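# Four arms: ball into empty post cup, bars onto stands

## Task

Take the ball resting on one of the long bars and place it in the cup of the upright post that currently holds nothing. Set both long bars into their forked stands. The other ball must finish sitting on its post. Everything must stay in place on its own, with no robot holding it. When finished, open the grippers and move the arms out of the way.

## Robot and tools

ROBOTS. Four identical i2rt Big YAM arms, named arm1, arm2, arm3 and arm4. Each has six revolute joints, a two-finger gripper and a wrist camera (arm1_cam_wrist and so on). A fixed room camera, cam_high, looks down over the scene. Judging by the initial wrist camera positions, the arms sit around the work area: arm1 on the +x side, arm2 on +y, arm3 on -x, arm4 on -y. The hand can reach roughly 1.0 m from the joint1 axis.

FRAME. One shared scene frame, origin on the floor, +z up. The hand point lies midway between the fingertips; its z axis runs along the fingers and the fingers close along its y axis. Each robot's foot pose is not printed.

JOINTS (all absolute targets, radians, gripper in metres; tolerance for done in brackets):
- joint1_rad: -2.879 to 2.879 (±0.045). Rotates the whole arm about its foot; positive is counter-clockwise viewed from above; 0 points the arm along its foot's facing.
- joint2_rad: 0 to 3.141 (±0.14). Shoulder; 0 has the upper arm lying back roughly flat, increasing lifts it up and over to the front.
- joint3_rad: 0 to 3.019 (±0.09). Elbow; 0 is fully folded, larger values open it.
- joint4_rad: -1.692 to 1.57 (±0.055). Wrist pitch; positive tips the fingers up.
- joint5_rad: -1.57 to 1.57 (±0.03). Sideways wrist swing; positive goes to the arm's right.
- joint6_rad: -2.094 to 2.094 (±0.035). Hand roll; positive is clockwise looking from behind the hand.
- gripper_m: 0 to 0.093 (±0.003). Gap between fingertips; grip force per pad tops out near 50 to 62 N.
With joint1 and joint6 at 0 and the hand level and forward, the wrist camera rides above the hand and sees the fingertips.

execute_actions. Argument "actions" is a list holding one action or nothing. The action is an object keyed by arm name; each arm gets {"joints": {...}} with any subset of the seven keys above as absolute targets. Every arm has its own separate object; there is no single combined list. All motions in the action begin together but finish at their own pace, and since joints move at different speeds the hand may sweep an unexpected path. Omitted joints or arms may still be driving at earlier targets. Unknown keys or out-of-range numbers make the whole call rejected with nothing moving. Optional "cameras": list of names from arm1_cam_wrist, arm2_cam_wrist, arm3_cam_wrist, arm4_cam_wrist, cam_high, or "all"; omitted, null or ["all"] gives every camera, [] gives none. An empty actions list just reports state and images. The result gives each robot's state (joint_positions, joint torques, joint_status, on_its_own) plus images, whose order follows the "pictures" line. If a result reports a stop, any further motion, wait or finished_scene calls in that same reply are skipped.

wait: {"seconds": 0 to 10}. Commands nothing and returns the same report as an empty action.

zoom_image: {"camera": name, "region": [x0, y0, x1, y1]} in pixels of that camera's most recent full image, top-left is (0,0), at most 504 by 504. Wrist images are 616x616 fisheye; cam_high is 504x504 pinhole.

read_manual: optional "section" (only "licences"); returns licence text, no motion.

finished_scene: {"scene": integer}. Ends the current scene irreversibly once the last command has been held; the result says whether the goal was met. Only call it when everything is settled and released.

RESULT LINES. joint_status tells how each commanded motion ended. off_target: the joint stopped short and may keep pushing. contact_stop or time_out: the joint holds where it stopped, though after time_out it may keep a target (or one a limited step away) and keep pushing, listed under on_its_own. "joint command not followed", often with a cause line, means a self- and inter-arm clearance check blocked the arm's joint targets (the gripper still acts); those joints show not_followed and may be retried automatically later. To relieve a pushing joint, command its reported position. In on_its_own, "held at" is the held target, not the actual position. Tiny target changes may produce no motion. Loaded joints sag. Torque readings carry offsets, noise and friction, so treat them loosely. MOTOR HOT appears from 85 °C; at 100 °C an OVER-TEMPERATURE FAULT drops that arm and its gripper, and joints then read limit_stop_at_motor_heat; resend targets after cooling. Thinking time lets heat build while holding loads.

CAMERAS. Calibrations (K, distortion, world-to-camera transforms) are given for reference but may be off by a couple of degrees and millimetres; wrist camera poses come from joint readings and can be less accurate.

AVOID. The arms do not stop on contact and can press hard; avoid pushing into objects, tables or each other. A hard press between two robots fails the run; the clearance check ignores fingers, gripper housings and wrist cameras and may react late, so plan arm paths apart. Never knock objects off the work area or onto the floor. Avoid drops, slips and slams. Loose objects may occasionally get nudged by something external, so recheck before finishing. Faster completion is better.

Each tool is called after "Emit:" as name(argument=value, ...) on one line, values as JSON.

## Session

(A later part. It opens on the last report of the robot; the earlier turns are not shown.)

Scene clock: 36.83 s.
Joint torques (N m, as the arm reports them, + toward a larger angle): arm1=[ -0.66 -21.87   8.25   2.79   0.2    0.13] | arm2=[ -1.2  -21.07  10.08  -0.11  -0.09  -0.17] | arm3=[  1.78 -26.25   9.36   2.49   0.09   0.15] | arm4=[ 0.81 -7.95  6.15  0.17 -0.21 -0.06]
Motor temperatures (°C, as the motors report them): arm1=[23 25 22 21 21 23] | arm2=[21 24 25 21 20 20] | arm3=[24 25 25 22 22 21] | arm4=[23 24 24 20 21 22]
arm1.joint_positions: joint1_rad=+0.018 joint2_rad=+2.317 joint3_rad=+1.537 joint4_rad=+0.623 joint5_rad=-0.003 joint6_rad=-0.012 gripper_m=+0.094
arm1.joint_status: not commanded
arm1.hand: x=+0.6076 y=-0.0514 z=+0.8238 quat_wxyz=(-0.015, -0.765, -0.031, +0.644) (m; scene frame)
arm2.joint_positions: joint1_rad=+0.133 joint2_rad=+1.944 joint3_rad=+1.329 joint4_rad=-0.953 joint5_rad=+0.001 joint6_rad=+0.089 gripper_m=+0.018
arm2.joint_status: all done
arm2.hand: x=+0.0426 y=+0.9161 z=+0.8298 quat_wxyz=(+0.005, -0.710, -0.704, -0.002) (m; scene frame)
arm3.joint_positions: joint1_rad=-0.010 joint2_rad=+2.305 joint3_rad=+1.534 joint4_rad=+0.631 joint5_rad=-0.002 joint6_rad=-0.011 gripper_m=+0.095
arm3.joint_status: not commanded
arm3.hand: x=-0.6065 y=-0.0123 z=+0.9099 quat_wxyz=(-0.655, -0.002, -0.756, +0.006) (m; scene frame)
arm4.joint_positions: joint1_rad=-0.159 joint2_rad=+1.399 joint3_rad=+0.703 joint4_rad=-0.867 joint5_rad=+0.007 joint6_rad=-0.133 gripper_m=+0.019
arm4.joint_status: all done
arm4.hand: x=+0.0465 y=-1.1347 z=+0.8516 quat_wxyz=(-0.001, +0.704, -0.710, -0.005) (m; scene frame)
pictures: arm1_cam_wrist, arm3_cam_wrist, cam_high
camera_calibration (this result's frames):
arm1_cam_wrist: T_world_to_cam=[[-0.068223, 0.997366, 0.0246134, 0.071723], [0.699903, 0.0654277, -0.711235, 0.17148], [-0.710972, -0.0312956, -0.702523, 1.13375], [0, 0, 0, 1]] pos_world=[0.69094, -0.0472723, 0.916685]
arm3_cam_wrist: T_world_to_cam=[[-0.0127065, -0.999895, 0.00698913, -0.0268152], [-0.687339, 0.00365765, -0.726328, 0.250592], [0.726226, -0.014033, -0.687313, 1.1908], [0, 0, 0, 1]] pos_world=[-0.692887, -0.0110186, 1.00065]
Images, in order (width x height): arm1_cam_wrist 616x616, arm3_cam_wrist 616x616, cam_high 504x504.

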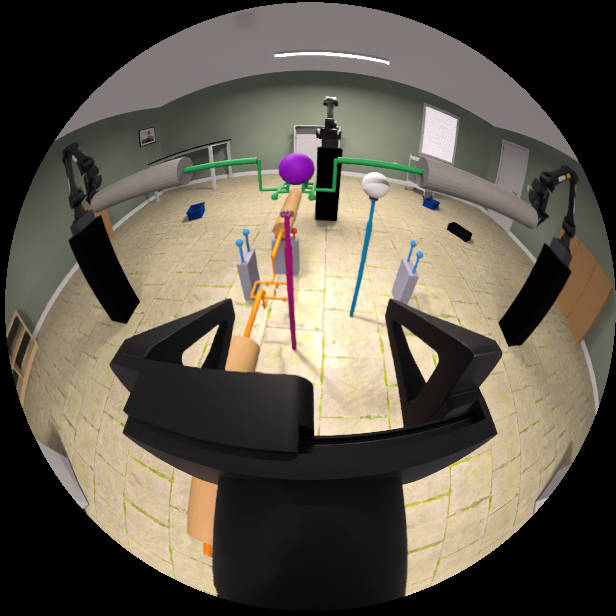

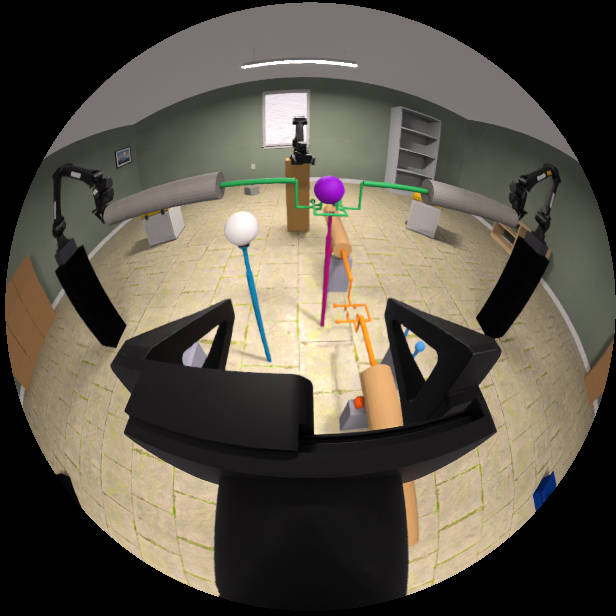

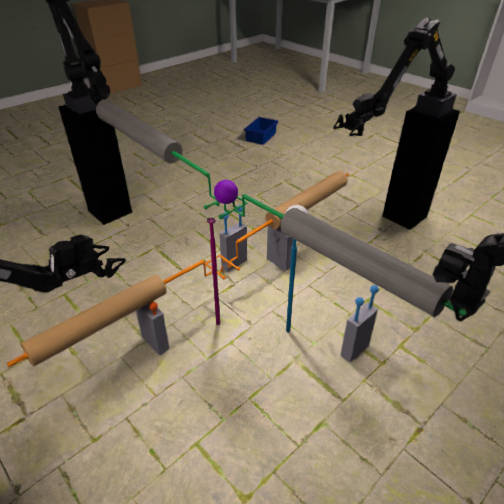

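Emit:
execute_actions(actions=[{"arm2":{"joints":{"joint1_rad":0.259,"joint2_rad":2.006,"joint3_rad":1.458,"joint4_rad":-0.962,"joint6_rad":0.200}},"arm4":{"joints":{"joint1_rad":-0.394,"joint2_rad":1.446,"joint3_rad":0.704,"joint4_rad":-0.826,"joint6_rad":-0.392}}}], cameras=["arm1_cam_wrist","arm3_cam_wrist","cam_high"])

Emit:
zoom_image(camera="arm1_cam_wrist", region=[235, 145, 345, 255])

Emit:
zoom_image(camera="arm3_cam_wrist", region=[285, 165, 375, 255])

Emit:
zoom_image(camera="cam_high", region=[165, 165, 255, 255])

Scene clock: 40.60 s.
Joint torques (N m, as the arm reports them, + toward a larger angle): arm1=[ -0.66 -21.87   8.22   2.8    0.2    0.13] | arm2=[ -0.6  -23.21   9.26  -0.13  -0.29  -0.13] | arm3=[  1.83 -26.33   9.41   2.44   0.09   0.16] | arm4=[ 0.57 -7.31  6.29 -0.01 -0.22 -0.1 ]
Motor temperatures (°C, as the motors report them): arm1=[23 25 22 21 21 23] | arm2=[21 25 25 21 20 20] | arm3=[24 25 25 22 22 21] | arm4=[23 24 25 20 21 22]
arm1.joint_positions: joint1_rad=+0.018 joint2_rad=+2.317 joint3_rad=+1.537 joint4_rad=+0.623 joint5_rad=-0.003 joint6_rad=-0.012 gripper_m=+0.094
arm1.joint_status: not commanded
arm1.hand: x=+0.6076 y=-0.0514 z=+0.8238 quat_wxyz=(-0.015, -0.765, -0.031, +0.644) (m; scene frame)
arm2.joint_positions: joint1_rad=+0.265 joint2_rad=+2.047 joint3_rad=+1.415 joint4_rad=-0.948 joint5_rad=+0.007 joint6_rad=+0.221 gripper_m=+0.018
arm2.joint_status: all done
arm2.hand: x=+0.1167 y=+0.9012 z=+0.8018 quat_wxyz=(+0.011, -0.710, -0.704, -0.002) (m; scene frame)
arm3.joint_positions: joint1_rad=-0.010 joint2_rad=+2.305 joint3_rad=+1.534 joint4_rad=+0.631 joint5_rad=-0.002 joint6_rad=-0.011 gripper_m=+0.095
arm3.joint_status: not commanded
arm3.hand: x=-0.6065 y=-0.0123 z=+0.9099 quat_wxyz=(-0.655, -0.002, -0.756, +0.006) (m; scene frame)
arm4.joint_positions: joint1_rad=-0.397 joint2_rad=+1.461 joint3_rad=+0.697 joint4_rad=-0.810 joint5_rad=+0.006 joint6_rad=-0.371 gripper_m=+0.019
arm4.joint_status: all done
arm4.hand: x=+0.1206 y=-1.1507 z=+0.8305 quat_wxyz=(+0.004, +0.704, -0.710, -0.002) (m; scene frame)
pictures: arm1_cam_wrist, arm3_cam_wrist, cam_high
camera_calibration (this result's frames):
arm1_cam_wrist: T_world_to_cam=[[-0.068223, 0.997366, 0.0246134, 0.071723], [0.699903, 0.0654277, -0.711235, 0.17148], [-0.710972, -0.0312956, -0.702523, 1.13375], [0, 0, 0, 1]] pos_world=[0.69094, -0.0472723, 0.916685]
arm3_cam_wrist: T_world_to_cam=[[-0.0127065, -0.999895, 0.00698913, -0.0268152], [-0.687339, 0.00365765, -0.726328, 0.250592], [0.726226, -0.014033, -0.687313, 1.1908], [0, 0, 0, 1]] pos_world=[-0.692887, -0.0110186, 1.00065]
Images, in order (width x height): arm1_cam_wrist 616x616, arm3_cam_wrist 616x616, cam_high 504x504.

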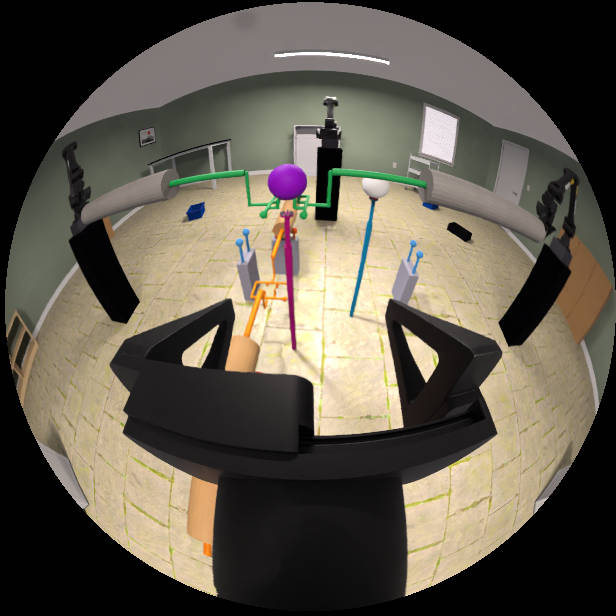

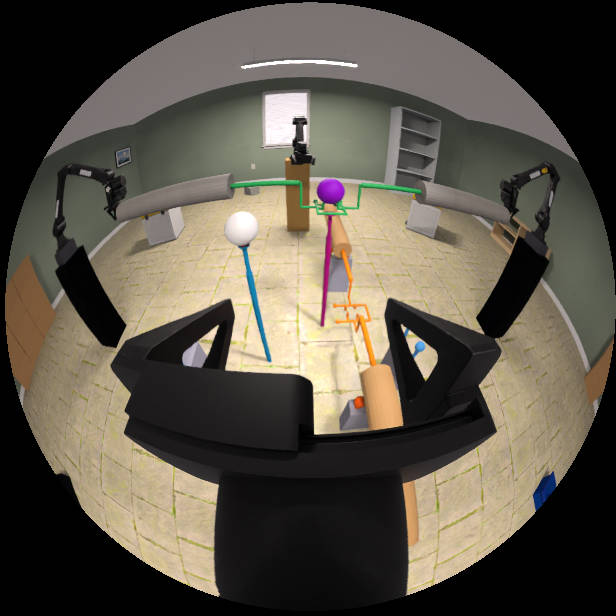

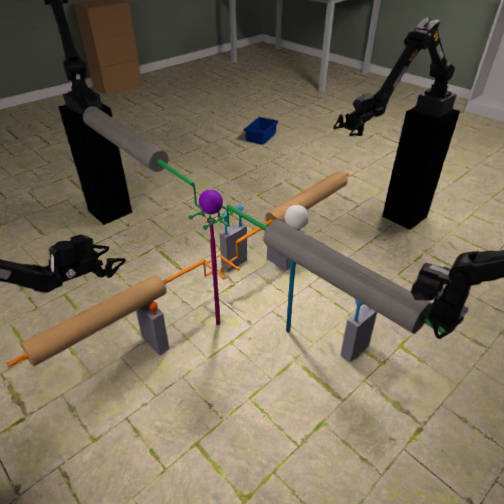

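Region (235, 145, 345, 255) of arm1_cam_wrist's 616x616 image, scaled by 4.582, with more detail than that image has.

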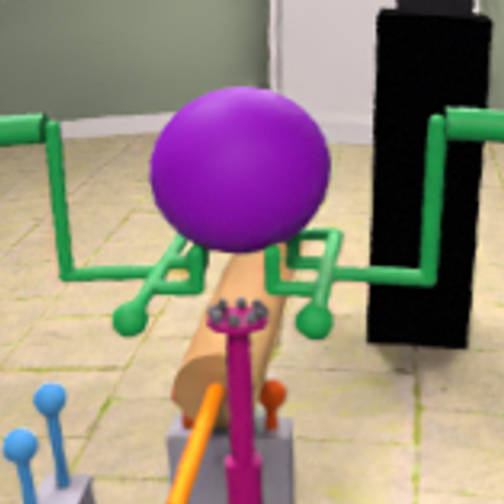

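Region (285, 165, 375, 255) of arm3_cam_wrist's 616x616 image, scaled by 5.600, with more detail than that image has.

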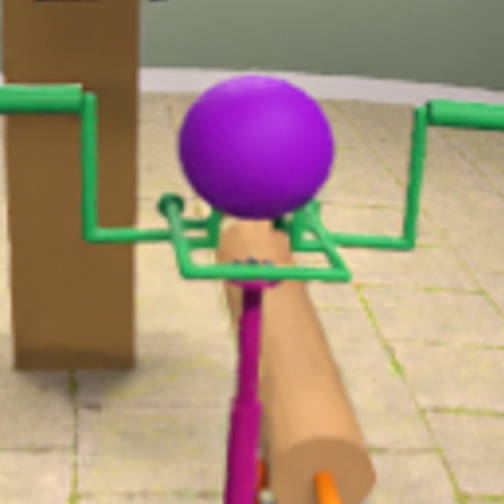

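Region (165, 165, 255, 255) of cam_high's 504x504 image, scaled by 5.600, with more detail than that image has.

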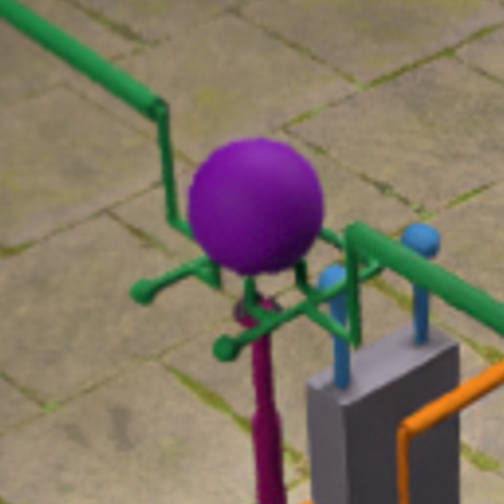

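Emit:
execute_actions(actions=[{"arm2":{"joints":{"joint1_rad":0.266,"joint2_rad":2.055,"joint3_rad":1.450,"joint4_rad":-0.882,"joint6_rad":0.205}},"arm4":{"joints":{"joint1_rad":-0.401,"joint2_rad":1.522,"joint3_rad":0.662,"joint4_rad":-0.688,"joint6_rad":-0.398}}}], cameras=["arm1_cam_wrist","arm3_cam_wrist","cam_high"])

Emit:
zoom_image(camera="arm1_cam_wrist", region=[235, 145, 345, 255])

Emit:
zoom_image(camera="arm3_cam_wrist", region=[285, 165, 375, 255])

Emit:
zoom_image(camera="cam_high", region=[165, 165, 255, 255])

Scene clock: 42.70 s.
Joint torques (N m, as the arm reports them, + toward a larger angle): arm1=[ -0.64 -21.91   8.24   2.81   0.21   0.13] | arm2=[ -0.48 -23.95   8.4    0.92  -0.29  -0.11] | arm3=[  1.88 -26.26   9.35   2.42   0.09   0.15] | arm4=[ 0.17 -7.76  5.32  0.84 -0.2  -0.15]
Motor temperatures (°C, as the motors report them): arm1=[23 25 22 21 21 23] | arm2=[21 25 25 21 20 20] | arm3=[24 25 25 22 22 21] | arm4=[23 24 25 20 21 22]
arm1.joint_positions: joint1_rad=+0.018 joint2_rad=+2.317 joint3_rad=+1.537 joint4_rad=+0.623 joint5_rad=-0.003 joint6_rad=-0.012 gripper_m=+0.094
arm1.joint_status: not commanded
arm1.hand: x=+0.6076 y=-0.0514 z=+0.8238 quat_wxyz=(-0.015, -0.765, -0.031, +0.644) (m; scene frame)
arm2.joint_positions: joint1_rad=+0.265 joint2_rad=+2.099 joint3_rad=+1.415 joint4_rad=-0.896 joint5_rad=+0.007 joint6_rad=+0.221 gripper_m=+0.018
arm2.joint_status: all done
arm2.hand: x=+0.1173 y=+0.8982 z=+0.7737 quat_wxyz=(+0.011, -0.710, -0.704, -0.002) (m; scene frame)
arm3.joint_positions: joint1_rad=-0.010 joint2_rad=+2.305 joint3_rad=+1.534 joint4_rad=+0.631 joint5_rad=-0.002 joint6_rad=-0.011 gripper_m=+0.095
arm3.joint_status: not commanded
arm3.hand: x=-0.6065 y=-0.0123 z=+0.9099 quat_wxyz=(-0.655, -0.002, -0.756, +0.006) (m; scene frame)
arm4.joint_positions: joint1_rad=-0.397 joint2_rad=+1.539 joint3_rad=+0.660 joint4_rad=-0.697 joint5_rad=+0.006 joint6_rad=-0.372 gripper_m=+0.019
arm4.joint_status: all done
arm4.hand: x=+0.1192 y=-1.1530 z=+0.7974 quat_wxyz=(+0.005, +0.705, -0.709, -0.002) (m; scene frame)
pictures: arm1_cam_wrist, arm3_cam_wrist, cam_high
camera_calibration (this result's frames):
arm1_cam_wrist: T_world_to_cam=[[-0.068223, 0.997366, 0.0246134, 0.071723], [0.699903, 0.0654277, -0.711235, 0.17148], [-0.710972, -0.0312956, -0.702523, 1.13375], [0, 0, 0, 1]] pos_world=[0.69094, -0.0472723, 0.916685]
arm3_cam_wrist: T_world_to_cam=[[-0.0127065, -0.999895, 0.00698913, -0.0268152], [-0.687339, 0.00365765, -0.726328, 0.250592], [0.726226, -0.014033, -0.687313, 1.1908], [0, 0, 0, 1]] pos_world=[-0.692887, -0.0110186, 1.00065]
Images, in order (width x height): arm1_cam_wrist 616x616, arm3_cam_wrist 616x616, cam_high 504x504.

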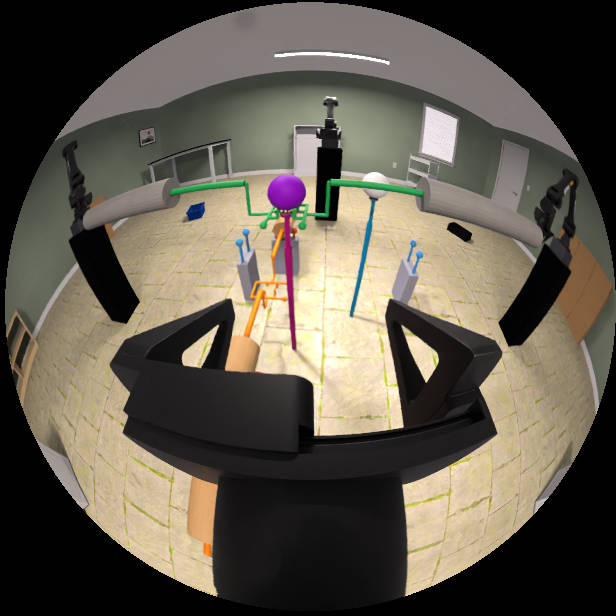

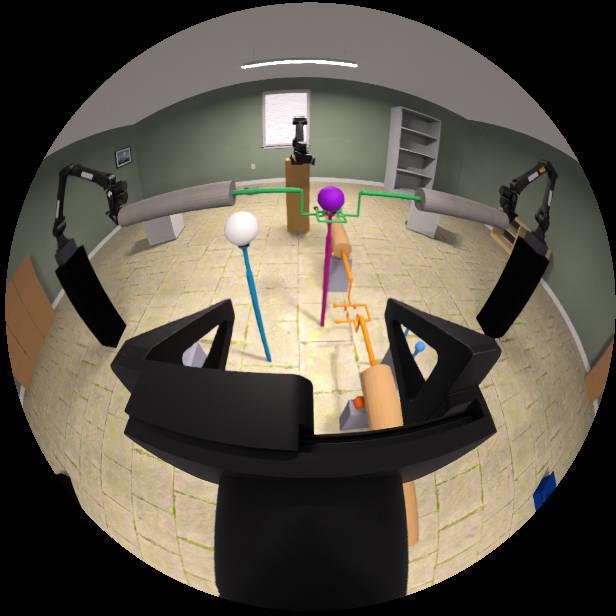

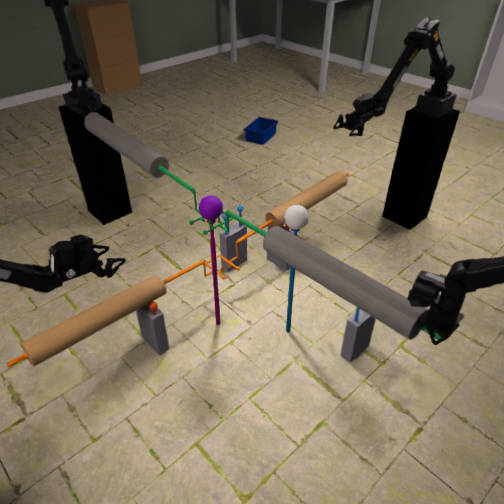

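Region (235, 145, 345, 255) of arm1_cam_wrist's 616x616 image, scaled by 4.582, with more detail than that image has.

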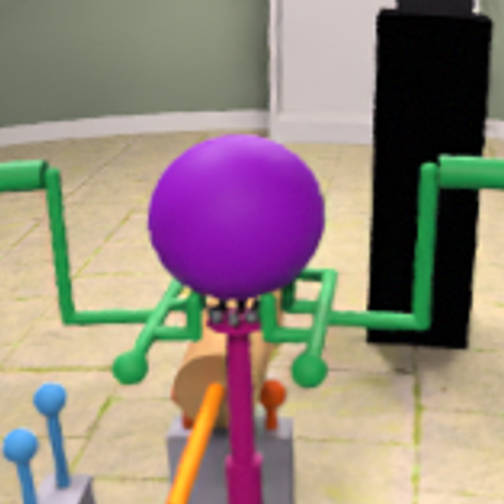

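Region (285, 165, 375, 255) of arm3_cam_wrist's 616x616 image, scaled by 5.600, with more detail than that image has.

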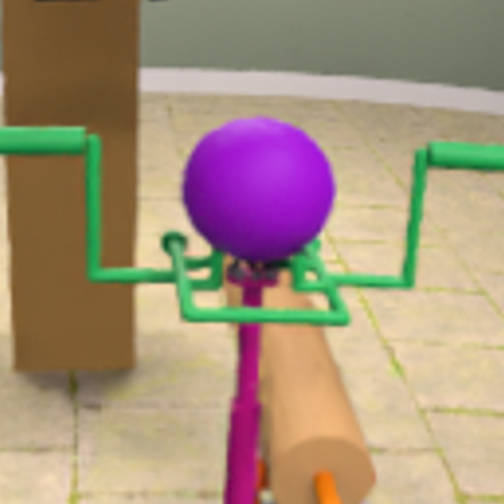

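Region (165, 165, 255, 255) of cam_high's 504x504 image, scaled by 5.600, with more detail than that image has.

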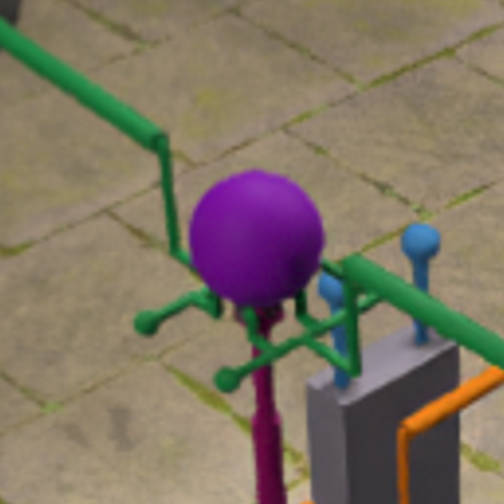

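Emit:
execute_actions(actions=[])

Scene clock: 43.57 s.
Joint torques (N m, as the arm reports them, + toward a larger angle): arm1=[ -0.54 -21.88   8.25   2.81   0.2    0.12] | arm2=[ -0.5  -24.03   8.47   0.89  -0.29  -0.11] | arm3=[  1.82 -26.3    9.39   2.43   0.08   0.15] | arm4=[ 0.12 -7.75  5.35  0.81 -0.2  -0.15]
Motor temperatures (°C, as the motors report them): arm1=[23 25 22 21 21 23] | arm2=[21 25 26 21 20 20] | arm3=[24 26 25 22 22 21] | arm4=[23 24 25 20 21 22]
arm1.joint_positions: joint1_rad=+0.018 joint2_rad=+2.317 joint3_rad=+1.537 joint4_rad=+0.623 joint5_rad=-0.003 joint6_rad=-0.012 gripper_m=+0.094
arm1.joint_status: not commanded
arm1.hand: x=+0.6076 y=-0.0514 z=+0.8238 quat_wxyz=(-0.015, -0.765, -0.031, +0.644) (m; scene frame)
arm2.joint_positions: joint1_rad=+0.265 joint2_rad=+2.099 joint3_rad=+1.415 joint4_rad=-0.896 joint5_rad=+0.007 joint6_rad=+0.221 gripper_m=+0.018
arm2.joint_status: all done
arm2.hand: x=+0.1173 y=+0.8982 z=+0.7737 quat_wxyz=(+0.011, -0.710, -0.704, -0.002) (m; scene frame)
arm3.joint_positions: joint1_rad=-0.010 joint2_rad=+2.305 joint3_rad=+1.534 joint4_rad=+0.631 joint5_rad=-0.002 joint6_rad=-0.011 gripper_m=+0.095
arm3.joint_status: not commanded
arm3.hand: x=-0.6065 y=-0.0123 z=+0.9099 quat_wxyz=(-0.655, -0.002, -0.756, +0.006) (m; scene frame)
arm4.joint_positions: joint1_rad=-0.397 joint2_rad=+1.539 joint3_rad=+0.660 joint4_rad=-0.697 joint5_rad=+0.006 joint6_rad=-0.372 gripper_m=+0.019
arm4.joint_status: all done
arm4.hand: x=+0.1192 y=-1.1530 z=+0.7974 quat_wxyz=(+0.005, +0.705, -0.709, -0.002) (m; scene frame)
pictures: arm1_cam_wrist, arm2_cam_wrist, arm3_cam_wrist, arm4_cam_wrist, cam_high
camera_calibration (this result's frames):
arm1_cam_wrist: T_world_to_cam=[[-0.068223, 0.997366, 0.0246134, 0.071723], [0.699903, 0.0654277, -0.711235, 0.17148], [-0.710972, -0.0312956, -0.702523, 1.13375], [0, 0, 0, 1]] pos_world=[0.69094, -0.0472723, 0.916685]
arm2_cam_wrist: T_world_to_cam=[[-0.999716, 0.0236202, 0.00300341, 0.0938676], [0.0205407, 0.79175, 0.6105, -1.18372], [0.0120422, 0.610389, -0.79201, 0.181618], [0, 0, 0, 1]] pos_world=[0.115968, 0.824135, 0.866223]
arm3_cam_wrist: T_world_to_cam=[[-0.0127065, -0.999895, 0.00698913, -0.0268152], [-0.687339, 0.00365765, -0.726328, 0.250592], [0.726226, -0.014033, -0.687313, 1.1908], [0, 0, 0, 1]] pos_world=[-0.692887, -0.0110186, 1.00065]
arm4_cam_wrist: T_world_to_cam=[[0.99995, -0.00951482, 0.00315673, -0.130476], [-0.00954738, -0.80786, 0.589297, -1.39168], [-0.00305686, -0.589297, -0.80791, 0.0922429], [0, 0, 0, 1]] pos_world=[0.117464, -1.07117, 0.89505]
Images, in order (width x height): arm1_cam_wrist 616x616, arm2_cam_wrist 616x616, arm3_cam_wrist 616x616, arm4_cam_wrist 616x616, cam_high 504x504.

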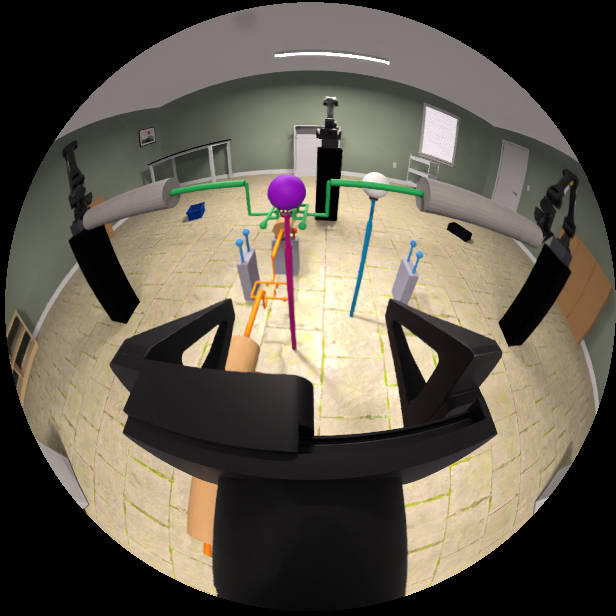

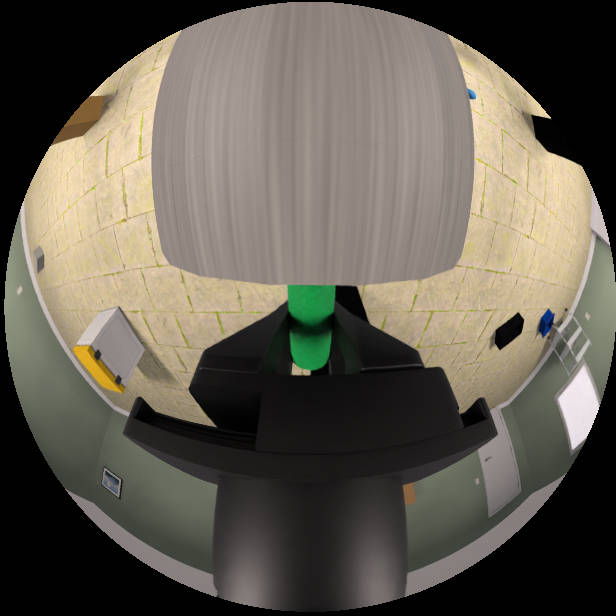

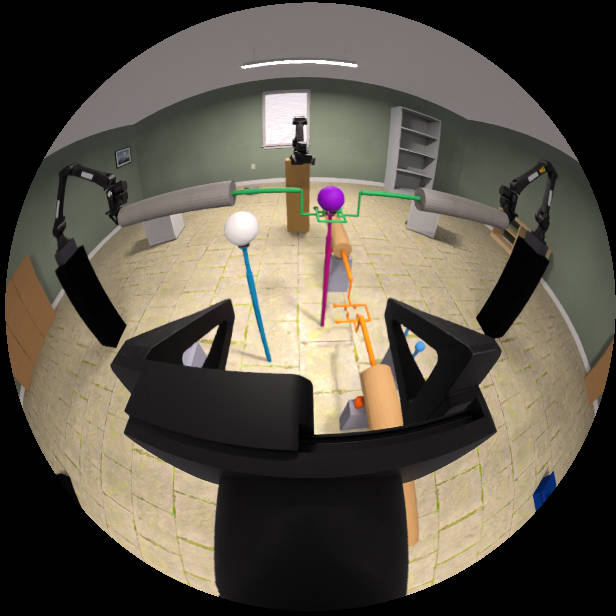

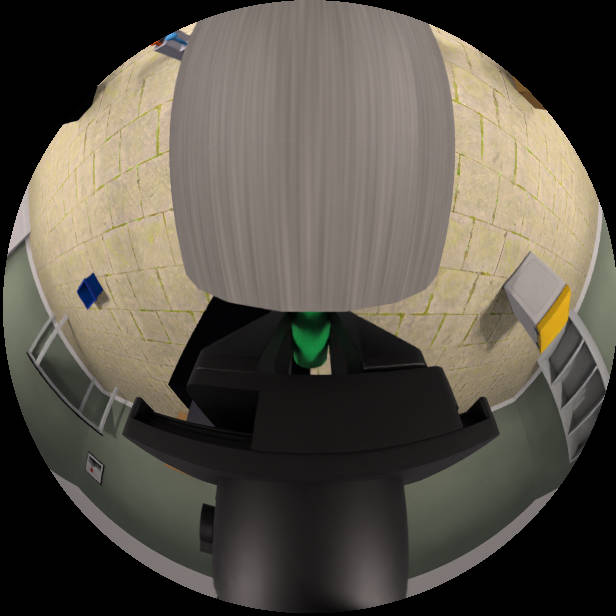

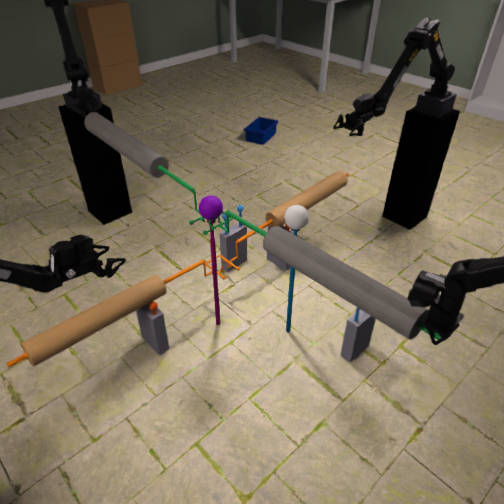

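Emit:
zoom_image(camera="arm1_cam_wrist", region=[235, 145, 345, 255])

Emit:
zoom_image(camera="cam_high", region=[165, 165, 255, 255])

Region (235, 145, 345, 255) of arm1_cam_wrist's 616x616 image, scaled by 4.582, with more detail than that image has.

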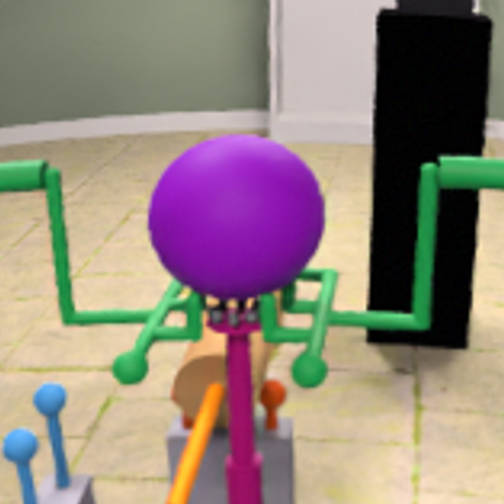

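Region (165, 165, 255, 255) of cam_high's 504x504 image, scaled by 5.600, with more detail than that image has.

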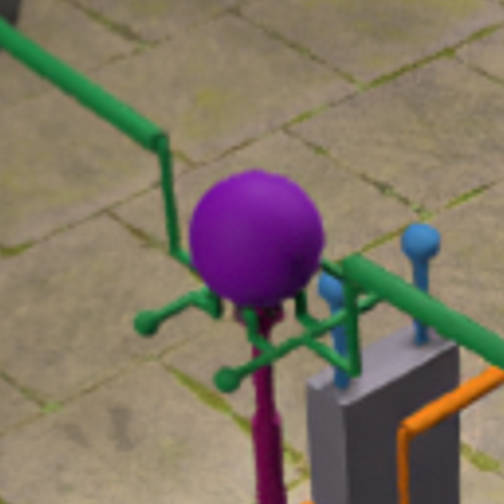

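Emit:
execute_actions(actions=[{"arm2":{"joints":{"joint1_rad":0.266,"joint2_rad":2.089,"joint3_rad":1.44,"joint4_rad":-0.846,"joint5_rad":0,"joint6_rad":0.205}},"arm4":{"joints":{"joint1_rad":-0.401,"joint2_rad":1.576,"joint3_rad":0.649,"joint4_rad":-0.62,"joint5_rad":0,"joint6_rad":-0.398}}}], cameras=["arm1_cam_wrist","arm3_cam_wrist","cam_high"])

Emit:
zoom_image(camera="arm1_cam_wrist", region=[235, 145, 345, 255])

Emit:
zoom_image(camera="cam_high", region=[165, 165, 255, 255])

Scene clock: 45.13 s.
Joint torques (N m, as the arm reports them, + toward a larger angle): arm1=[ -0.58 -21.81   8.22   2.76   0.21   0.14] | arm2=[ -0.77 -22.82   7.6    1.37  -0.29  -0.11] | arm3=[  1.85 -26.39   9.37   2.42   0.08   0.15] | arm4=[ 0.2  -7.22  5.03  1.02 -0.22 -0.15]
Motor temperatures (°C, as the motors report them): arm1=[23 25 22 21 21 23] | arm2=[21 25 26 21 20 20] | arm3=[24 26 25 22 22 21] | arm4=[23 23 25 20 21 22]
arm1.joint_positions: joint1_rad=+0.018 joint2_rad=+2.317 joint3_rad=+1.537 joint4_rad=+0.623 joint5_rad=-0.003 joint6_rad=-0.012 gripper_m=+0.094
arm1.joint_status: not commanded
arm1.hand: x=+0.6076 y=-0.0514 z=+0.8238 quat_wxyz=(-0.015, -0.765, -0.031, +0.644) (m; scene frame)
arm2.joint_positions: joint1_rad=+0.265 joint2_rad=+2.121 joint3_rad=+1.415 joint4_rad=-0.872 joint5_rad=+0.007 joint6_rad=+0.222 gripper_m=+0.018
arm2.joint_status: all done
arm2.hand: x=+0.1176 y=+0.8969 z=+0.7614 quat_wxyz=(+0.010, -0.710, -0.704, -0.002) (m; scene frame)
arm3.joint_positions: joint1_rad=-0.010 joint2_rad=+2.305 joint3_rad=+1.534 joint4_rad=+0.631 joint5_rad=-0.002 joint6_rad=-0.011 gripper_m=+0.095
arm3.joint_status: not commanded
arm3.hand: x=-0.6065 y=-0.0123 z=+0.9099 quat_wxyz=(-0.655, -0.002, -0.756, +0.006) (m; scene frame)
arm4.joint_positions: joint1_rad=-0.397 joint2_rad=+1.585 joint3_rad=+0.645 joint4_rad=-0.635 joint5_rad=+0.006 joint6_rad=-0.372 gripper_m=+0.019
arm4.joint_status: all done
arm4.hand: x=+0.1187 y=-1.1540 z=+0.7799 quat_wxyz=(+0.005, +0.705, -0.710, -0.002) (m; scene frame)
pictures: arm1_cam_wrist, arm3_cam_wrist, cam_high
camera_calibration (this result's frames):
arm1_cam_wrist: T_world_to_cam=[[-0.068223, 0.997366, 0.0246134, 0.071723], [0.699903, 0.0654277, -0.711235, 0.17148], [-0.710972, -0.0312956, -0.702523, 1.13375], [0, 0, 0, 1]] pos_world=[0.69094, -0.0472723, 0.916685]
arm3_cam_wrist: T_world_to_cam=[[-0.0127065, -0.999895, 0.00698913, -0.0268152], [-0.687339, 0.00365765, -0.726328, 0.250592], [0.726226, -0.014033, -0.687313, 1.1908], [0, 0, 0, 1]] pos_world=[-0.692887, -0.0110186, 1.00065]
Images, in order (width x height): arm1_cam_wrist 616x616, arm3_cam_wrist 616x616, cam_high 504x504.

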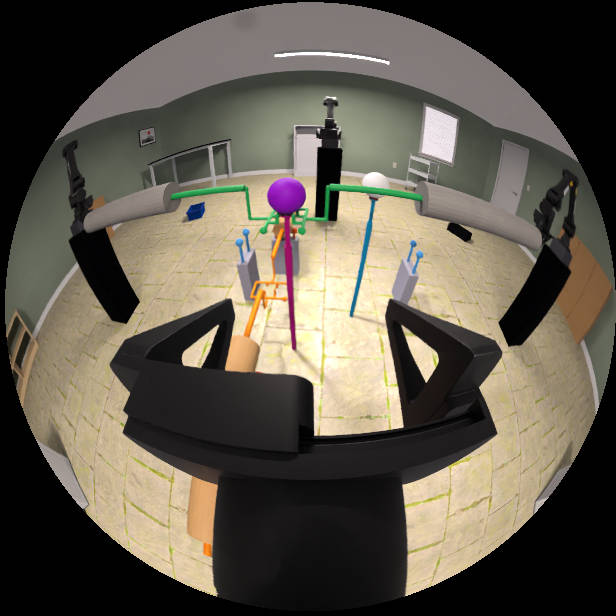

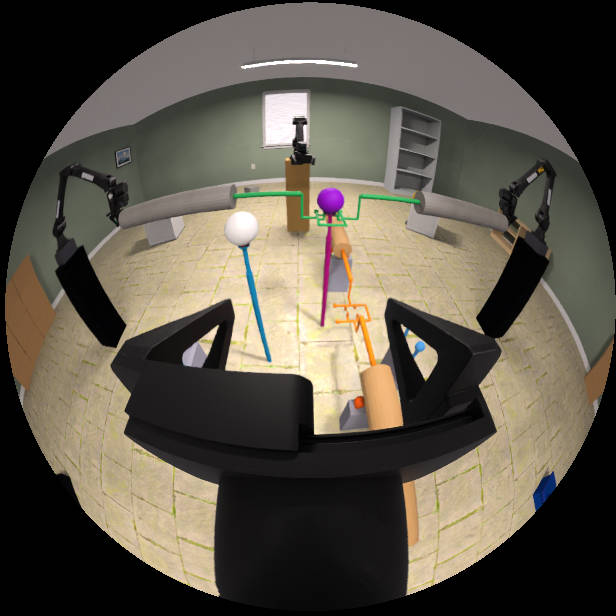

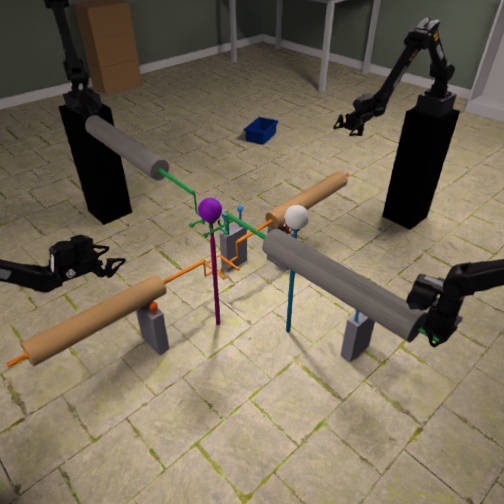

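Region (235, 145, 345, 255) of arm1_cam_wrist's 616x616 image, scaled by 4.582, with more detail than that image has.

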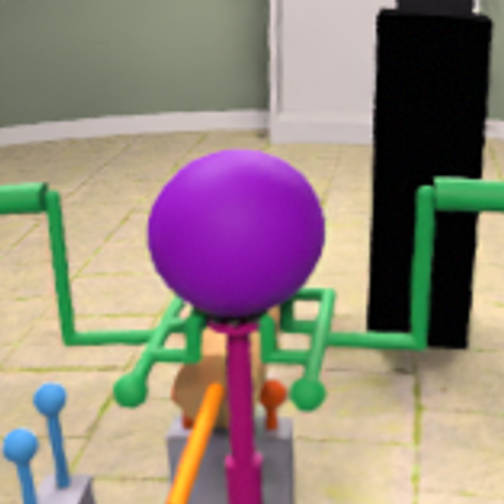

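Region (165, 165, 255, 255) of cam_high's 504x504 image, scaled by 5.600, with more detail than that image has.

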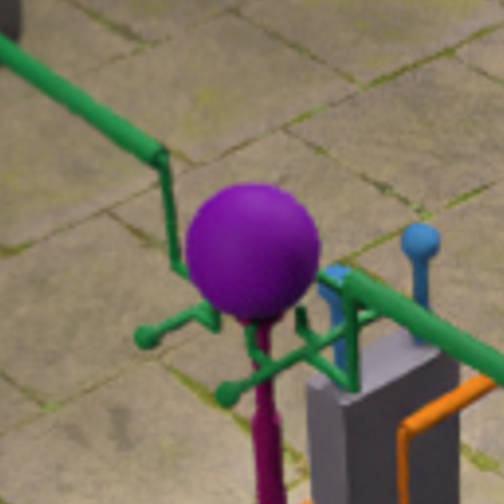

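Emit:
execute_actions(actions=[{"arm2":{"joints":{"joint1_rad":0.266,"joint2_rad":2.141,"joint3_rad":1.412,"joint4_rad":-0.79,"joint5_rad":0,"joint6_rad":0.205}},"arm4":{"joints":{"joint1_rad":-0.401,"joint2_rad":1.664,"joint3_rad":0.632,"joint4_rad":-0.517,"joint5_rad":0,"joint6_rad":-0.398}}}], cameras=["arm1_cam_wrist","cam_high"])

Emit:
zoom_image(camera="arm1_cam_wrist", region=[235, 155, 345, 265])

Emit:
zoom_image(camera="cam_high", region=[165, 175, 255, 265])

Scene clock: 46.40 s.
Joint torques (N m, as the arm reports them, + toward a larger angle): arm1=[ -0.72 -21.89   8.23   2.83   0.21   0.12] | arm2=[ -0.54 -23.95   6.32   0.85  -0.24  -0.12] | arm3=[  1.67 -26.3    9.43   2.43   0.08   0.14] | arm4=[ 0.12 -8.32  4.15  0.89 -0.2  -0.14]
Motor temperatures (°C, as the motors report them): arm1=[23 25 22 21 21 23] | arm2=[21 25 26 21 20 20] | arm3=[24 26 25 22 22 21] | arm4=[23 23 25 20 21 22]
arm1.joint_positions: joint1_rad=+0.018 joint2_rad=+2.317 joint3_rad=+1.537 joint4_rad=+0.623 joint5_rad=-0.003 joint6_rad=-0.012 gripper_m=+0.094
arm1.joint_status: not commanded
arm1.hand: x=+0.6076 y=-0.0514 z=+0.8238 quat_wxyz=(-0.015, -0.765, -0.031, +0.644) (m; scene frame)
arm2.joint_positions: joint1_rad=+0.265 joint2_rad=+2.177 joint3_rad=+1.399 joint4_rad=-0.802 joint5_rad=+0.007 joint6_rad=+0.222 gripper_m=+0.018
arm2.joint_status: all done
arm2.hand: x=+0.1169 y=+0.9003 z=+0.7266 quat_wxyz=(+0.011, -0.710, -0.704, -0.002) (m; scene frame)
arm3.joint_positions: joint1_rad=-0.010 joint2_rad=+2.305 joint3_rad=+1.534 joint4_rad=+0.631 joint5_rad=-0.002 joint6_rad=-0.011 gripper_m=+0.095
arm3.joint_status: not commanded
arm3.hand: x=-0.6065 y=-0.0123 z=+0.9099 quat_wxyz=(-0.655, -0.002, -0.756, +0.006) (m; scene frame)
arm4.joint_positions: joint1_rad=-0.397 joint2_rad=+1.676 joint3_rad=+0.632 joint4_rad=-0.526 joint5_rad=+0.006 joint6_rad=-0.372 gripper_m=+0.019
arm4.joint_status: all done
arm4.hand: x=+0.1191 y=-1.1519 z=+0.7501 quat_wxyz=(+0.002, +0.705, -0.709, -0.003) (m; scene frame)
pictures: arm1_cam_wrist, cam_high
camera_calibration (this result's frames):
arm1_cam_wrist: T_world_to_cam=[[-0.068223, 0.997366, 0.0246134, 0.071723], [0.699903, 0.0654277, -0.711235, 0.17148], [-0.710972, -0.0312956, -0.702523, 1.13375], [0, 0, 0, 1]] pos_world=[0.69094, -0.0472723, 0.916685]
Images, in order (width x height): arm1_cam_wrist 616x616, cam_high 504x504.

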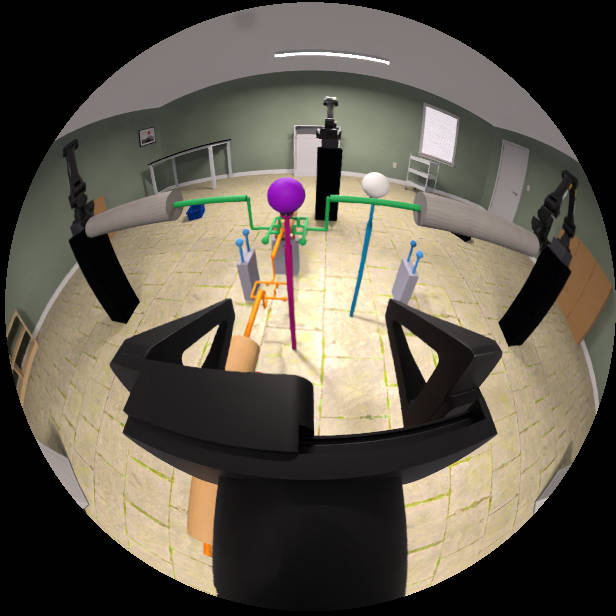

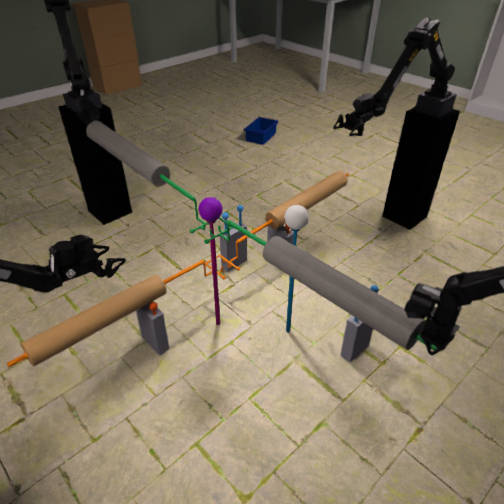

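Region (235, 155, 345, 265) of arm1_cam_wrist's 616x616 image, scaled by 4.582, with more detail than that image has.

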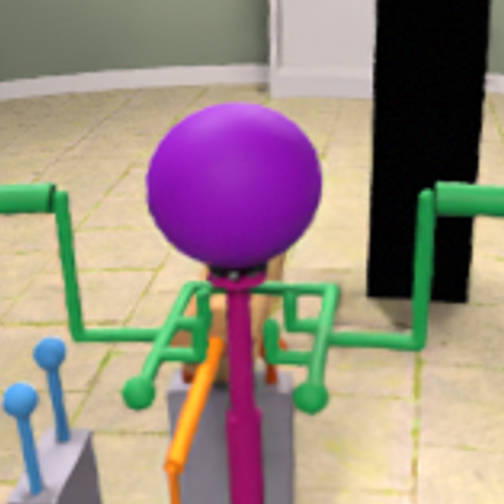

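Region (165, 175, 255, 265) of cam_high's 504x504 image, scaled by 5.600, with more detail than that image has.

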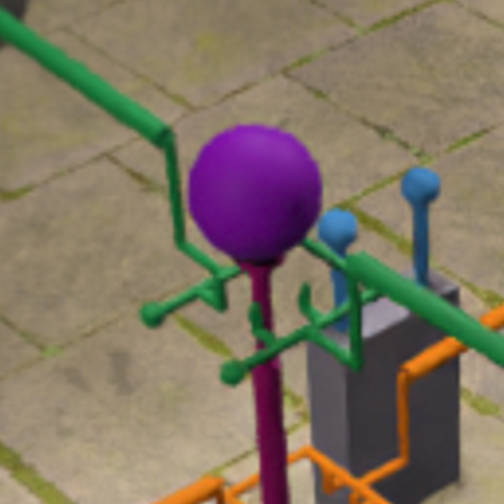

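Emit:
execute_actions(actions=[{"arm2":{"joints":{"joint1_rad":0.164,"joint2_rad":2.108,"joint3_rad":1.378,"joint4_rad":-0.769,"joint5_rad":0,"joint6_rad":0.115}},"arm4":{"joints":{"joint1_rad":-0.2375,"joint2_rad":1.628,"joint3_rad":0.592,"joint4_rad":-0.502,"joint5_rad":0,"joint6_rad":-0.2}}}], cameras=["arm1_cam_wrist","cam_high"])

Emit:
zoom_image(camera="cam_high", region=[165, 165, 325, 285])

Emit:
zoom_image(camera="arm1_cam_wrist", region=[235, 145, 445, 265])

Scene clock: 48.90 s.
Joint torques (N m, as the arm reports them, + toward a larger angle): arm1=[ -0.7  -21.94   8.22   2.81   0.2    0.12] | arm2=[ -0.18 -24.63   6.42   0.77  -0.2    0.07] | arm3=[  1.67 -26.44   9.4    2.46   0.09   0.15] | arm4=[ 0.   -8.49  4.36  0.66 -0.09  0.22]
Motor temperatures (°C, as the motors report them): arm1=[23 25 22 21 21 23] | arm2=[21 25 26 21 20 20] | arm3=[24 26 25 22 22 21] | arm4=[23 23 25 20 21 22]
arm1.joint_positions: joint1_rad=+0.018 joint2_rad=+2.317 joint3_rad=+1.537 joint4_rad=+0.623 joint5_rad=-0.003 joint6_rad=-0.012 gripper_m=+0.094
arm1.joint_status: not commanded
arm1.hand: x=+0.6076 y=-0.0514 z=+0.8238 quat_wxyz=(-0.015, -0.765, -0.031, +0.644) (m; scene frame)
arm2.joint_positions: joint1_rad=+0.154 joint2_rad=+2.162 joint3_rad=+1.363 joint4_rad=-0.780 joint5_rad=+0.005 joint6_rad=+0.111 gripper_m=+0.018
arm2.joint_status: all done
arm2.hand: x=+0.0548 y=+0.9004 z=+0.7250 quat_wxyz=(+0.010, -0.710, -0.704, -0.004) (m; scene frame)
arm3.joint_positions: joint1_rad=-0.010 joint2_rad=+2.305 joint3_rad=+1.534 joint4_rad=+0.631 joint5_rad=-0.002 joint6_rad=-0.011 gripper_m=+0.095
arm3.joint_status: not commanded
arm3.hand: x=-0.6065 y=-0.0123 z=+0.9099 quat_wxyz=(-0.655, -0.002, -0.756, +0.006) (m; scene frame)
arm4.joint_positions: joint1_rad=-0.234 joint2_rad=+1.651 joint3_rad=+0.588 joint4_rad=-0.505 joint5_rad=+0.004 joint6_rad=-0.212 gripper_m=+0.019
arm4.joint_status: all done
arm4.hand: x=+0.0655 y=-1.1508 z=+0.7498 quat_wxyz=(+0.001, +0.706, -0.708, -0.005) (m; scene frame)
pictures: arm1_cam_wrist, cam_high
camera_calibration (this result's frames):
arm1_cam_wrist: T_world_to_cam=[[-0.068223, 0.997366, 0.0246134, 0.071723], [0.699903, 0.0654277, -0.711235, 0.17148], [-0.710972, -0.0312956, -0.702523, 1.13375], [0, 0, 0, 1]] pos_world=[0.69094, -0.0472723, 0.916685]
Images, in order (width x height): arm1_cam_wrist 616x616, cam_high 504x504.

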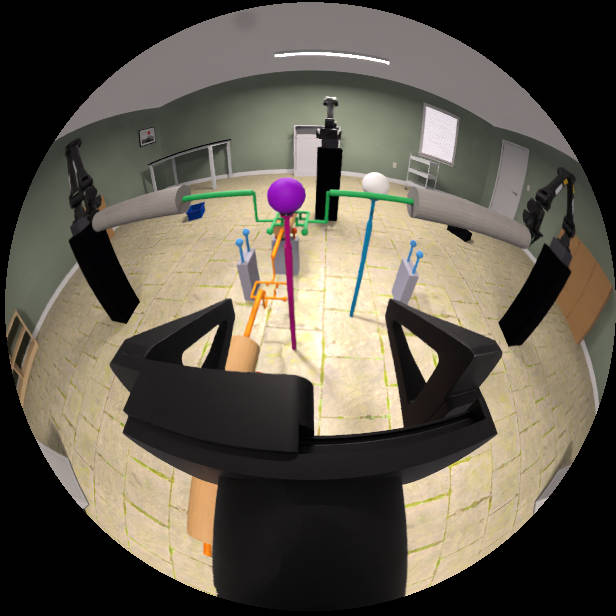

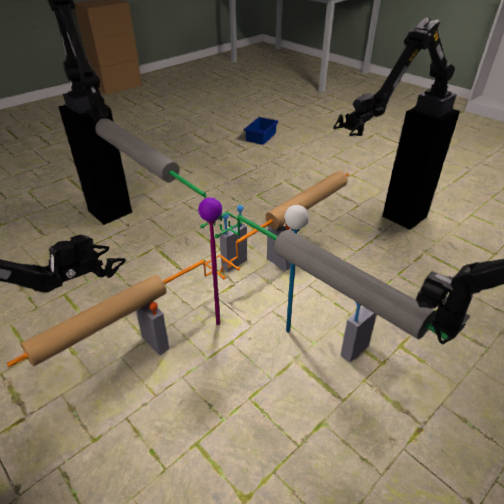

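Region (165, 165, 325, 285) of cam_high's 504x504 image, scaled by 3.150, with more detail than that image has; it fills the top 378 rows of this view, and the rest is white.

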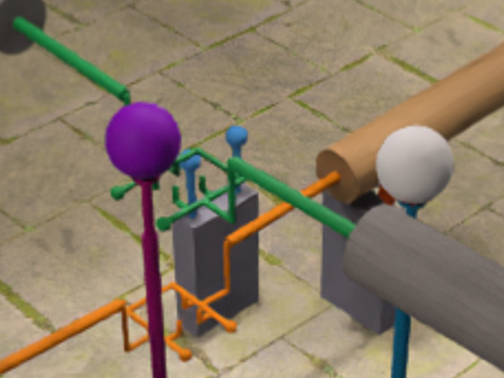

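Region (235, 145, 445, 265) of arm1_cam_wrist's 616x616 image, scaled by 2.400, with more detail than that image has; it fills the top 288 rows of this view, and the rest is white.

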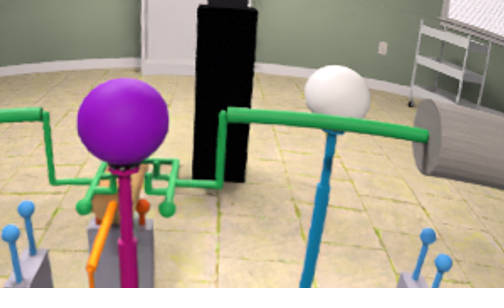

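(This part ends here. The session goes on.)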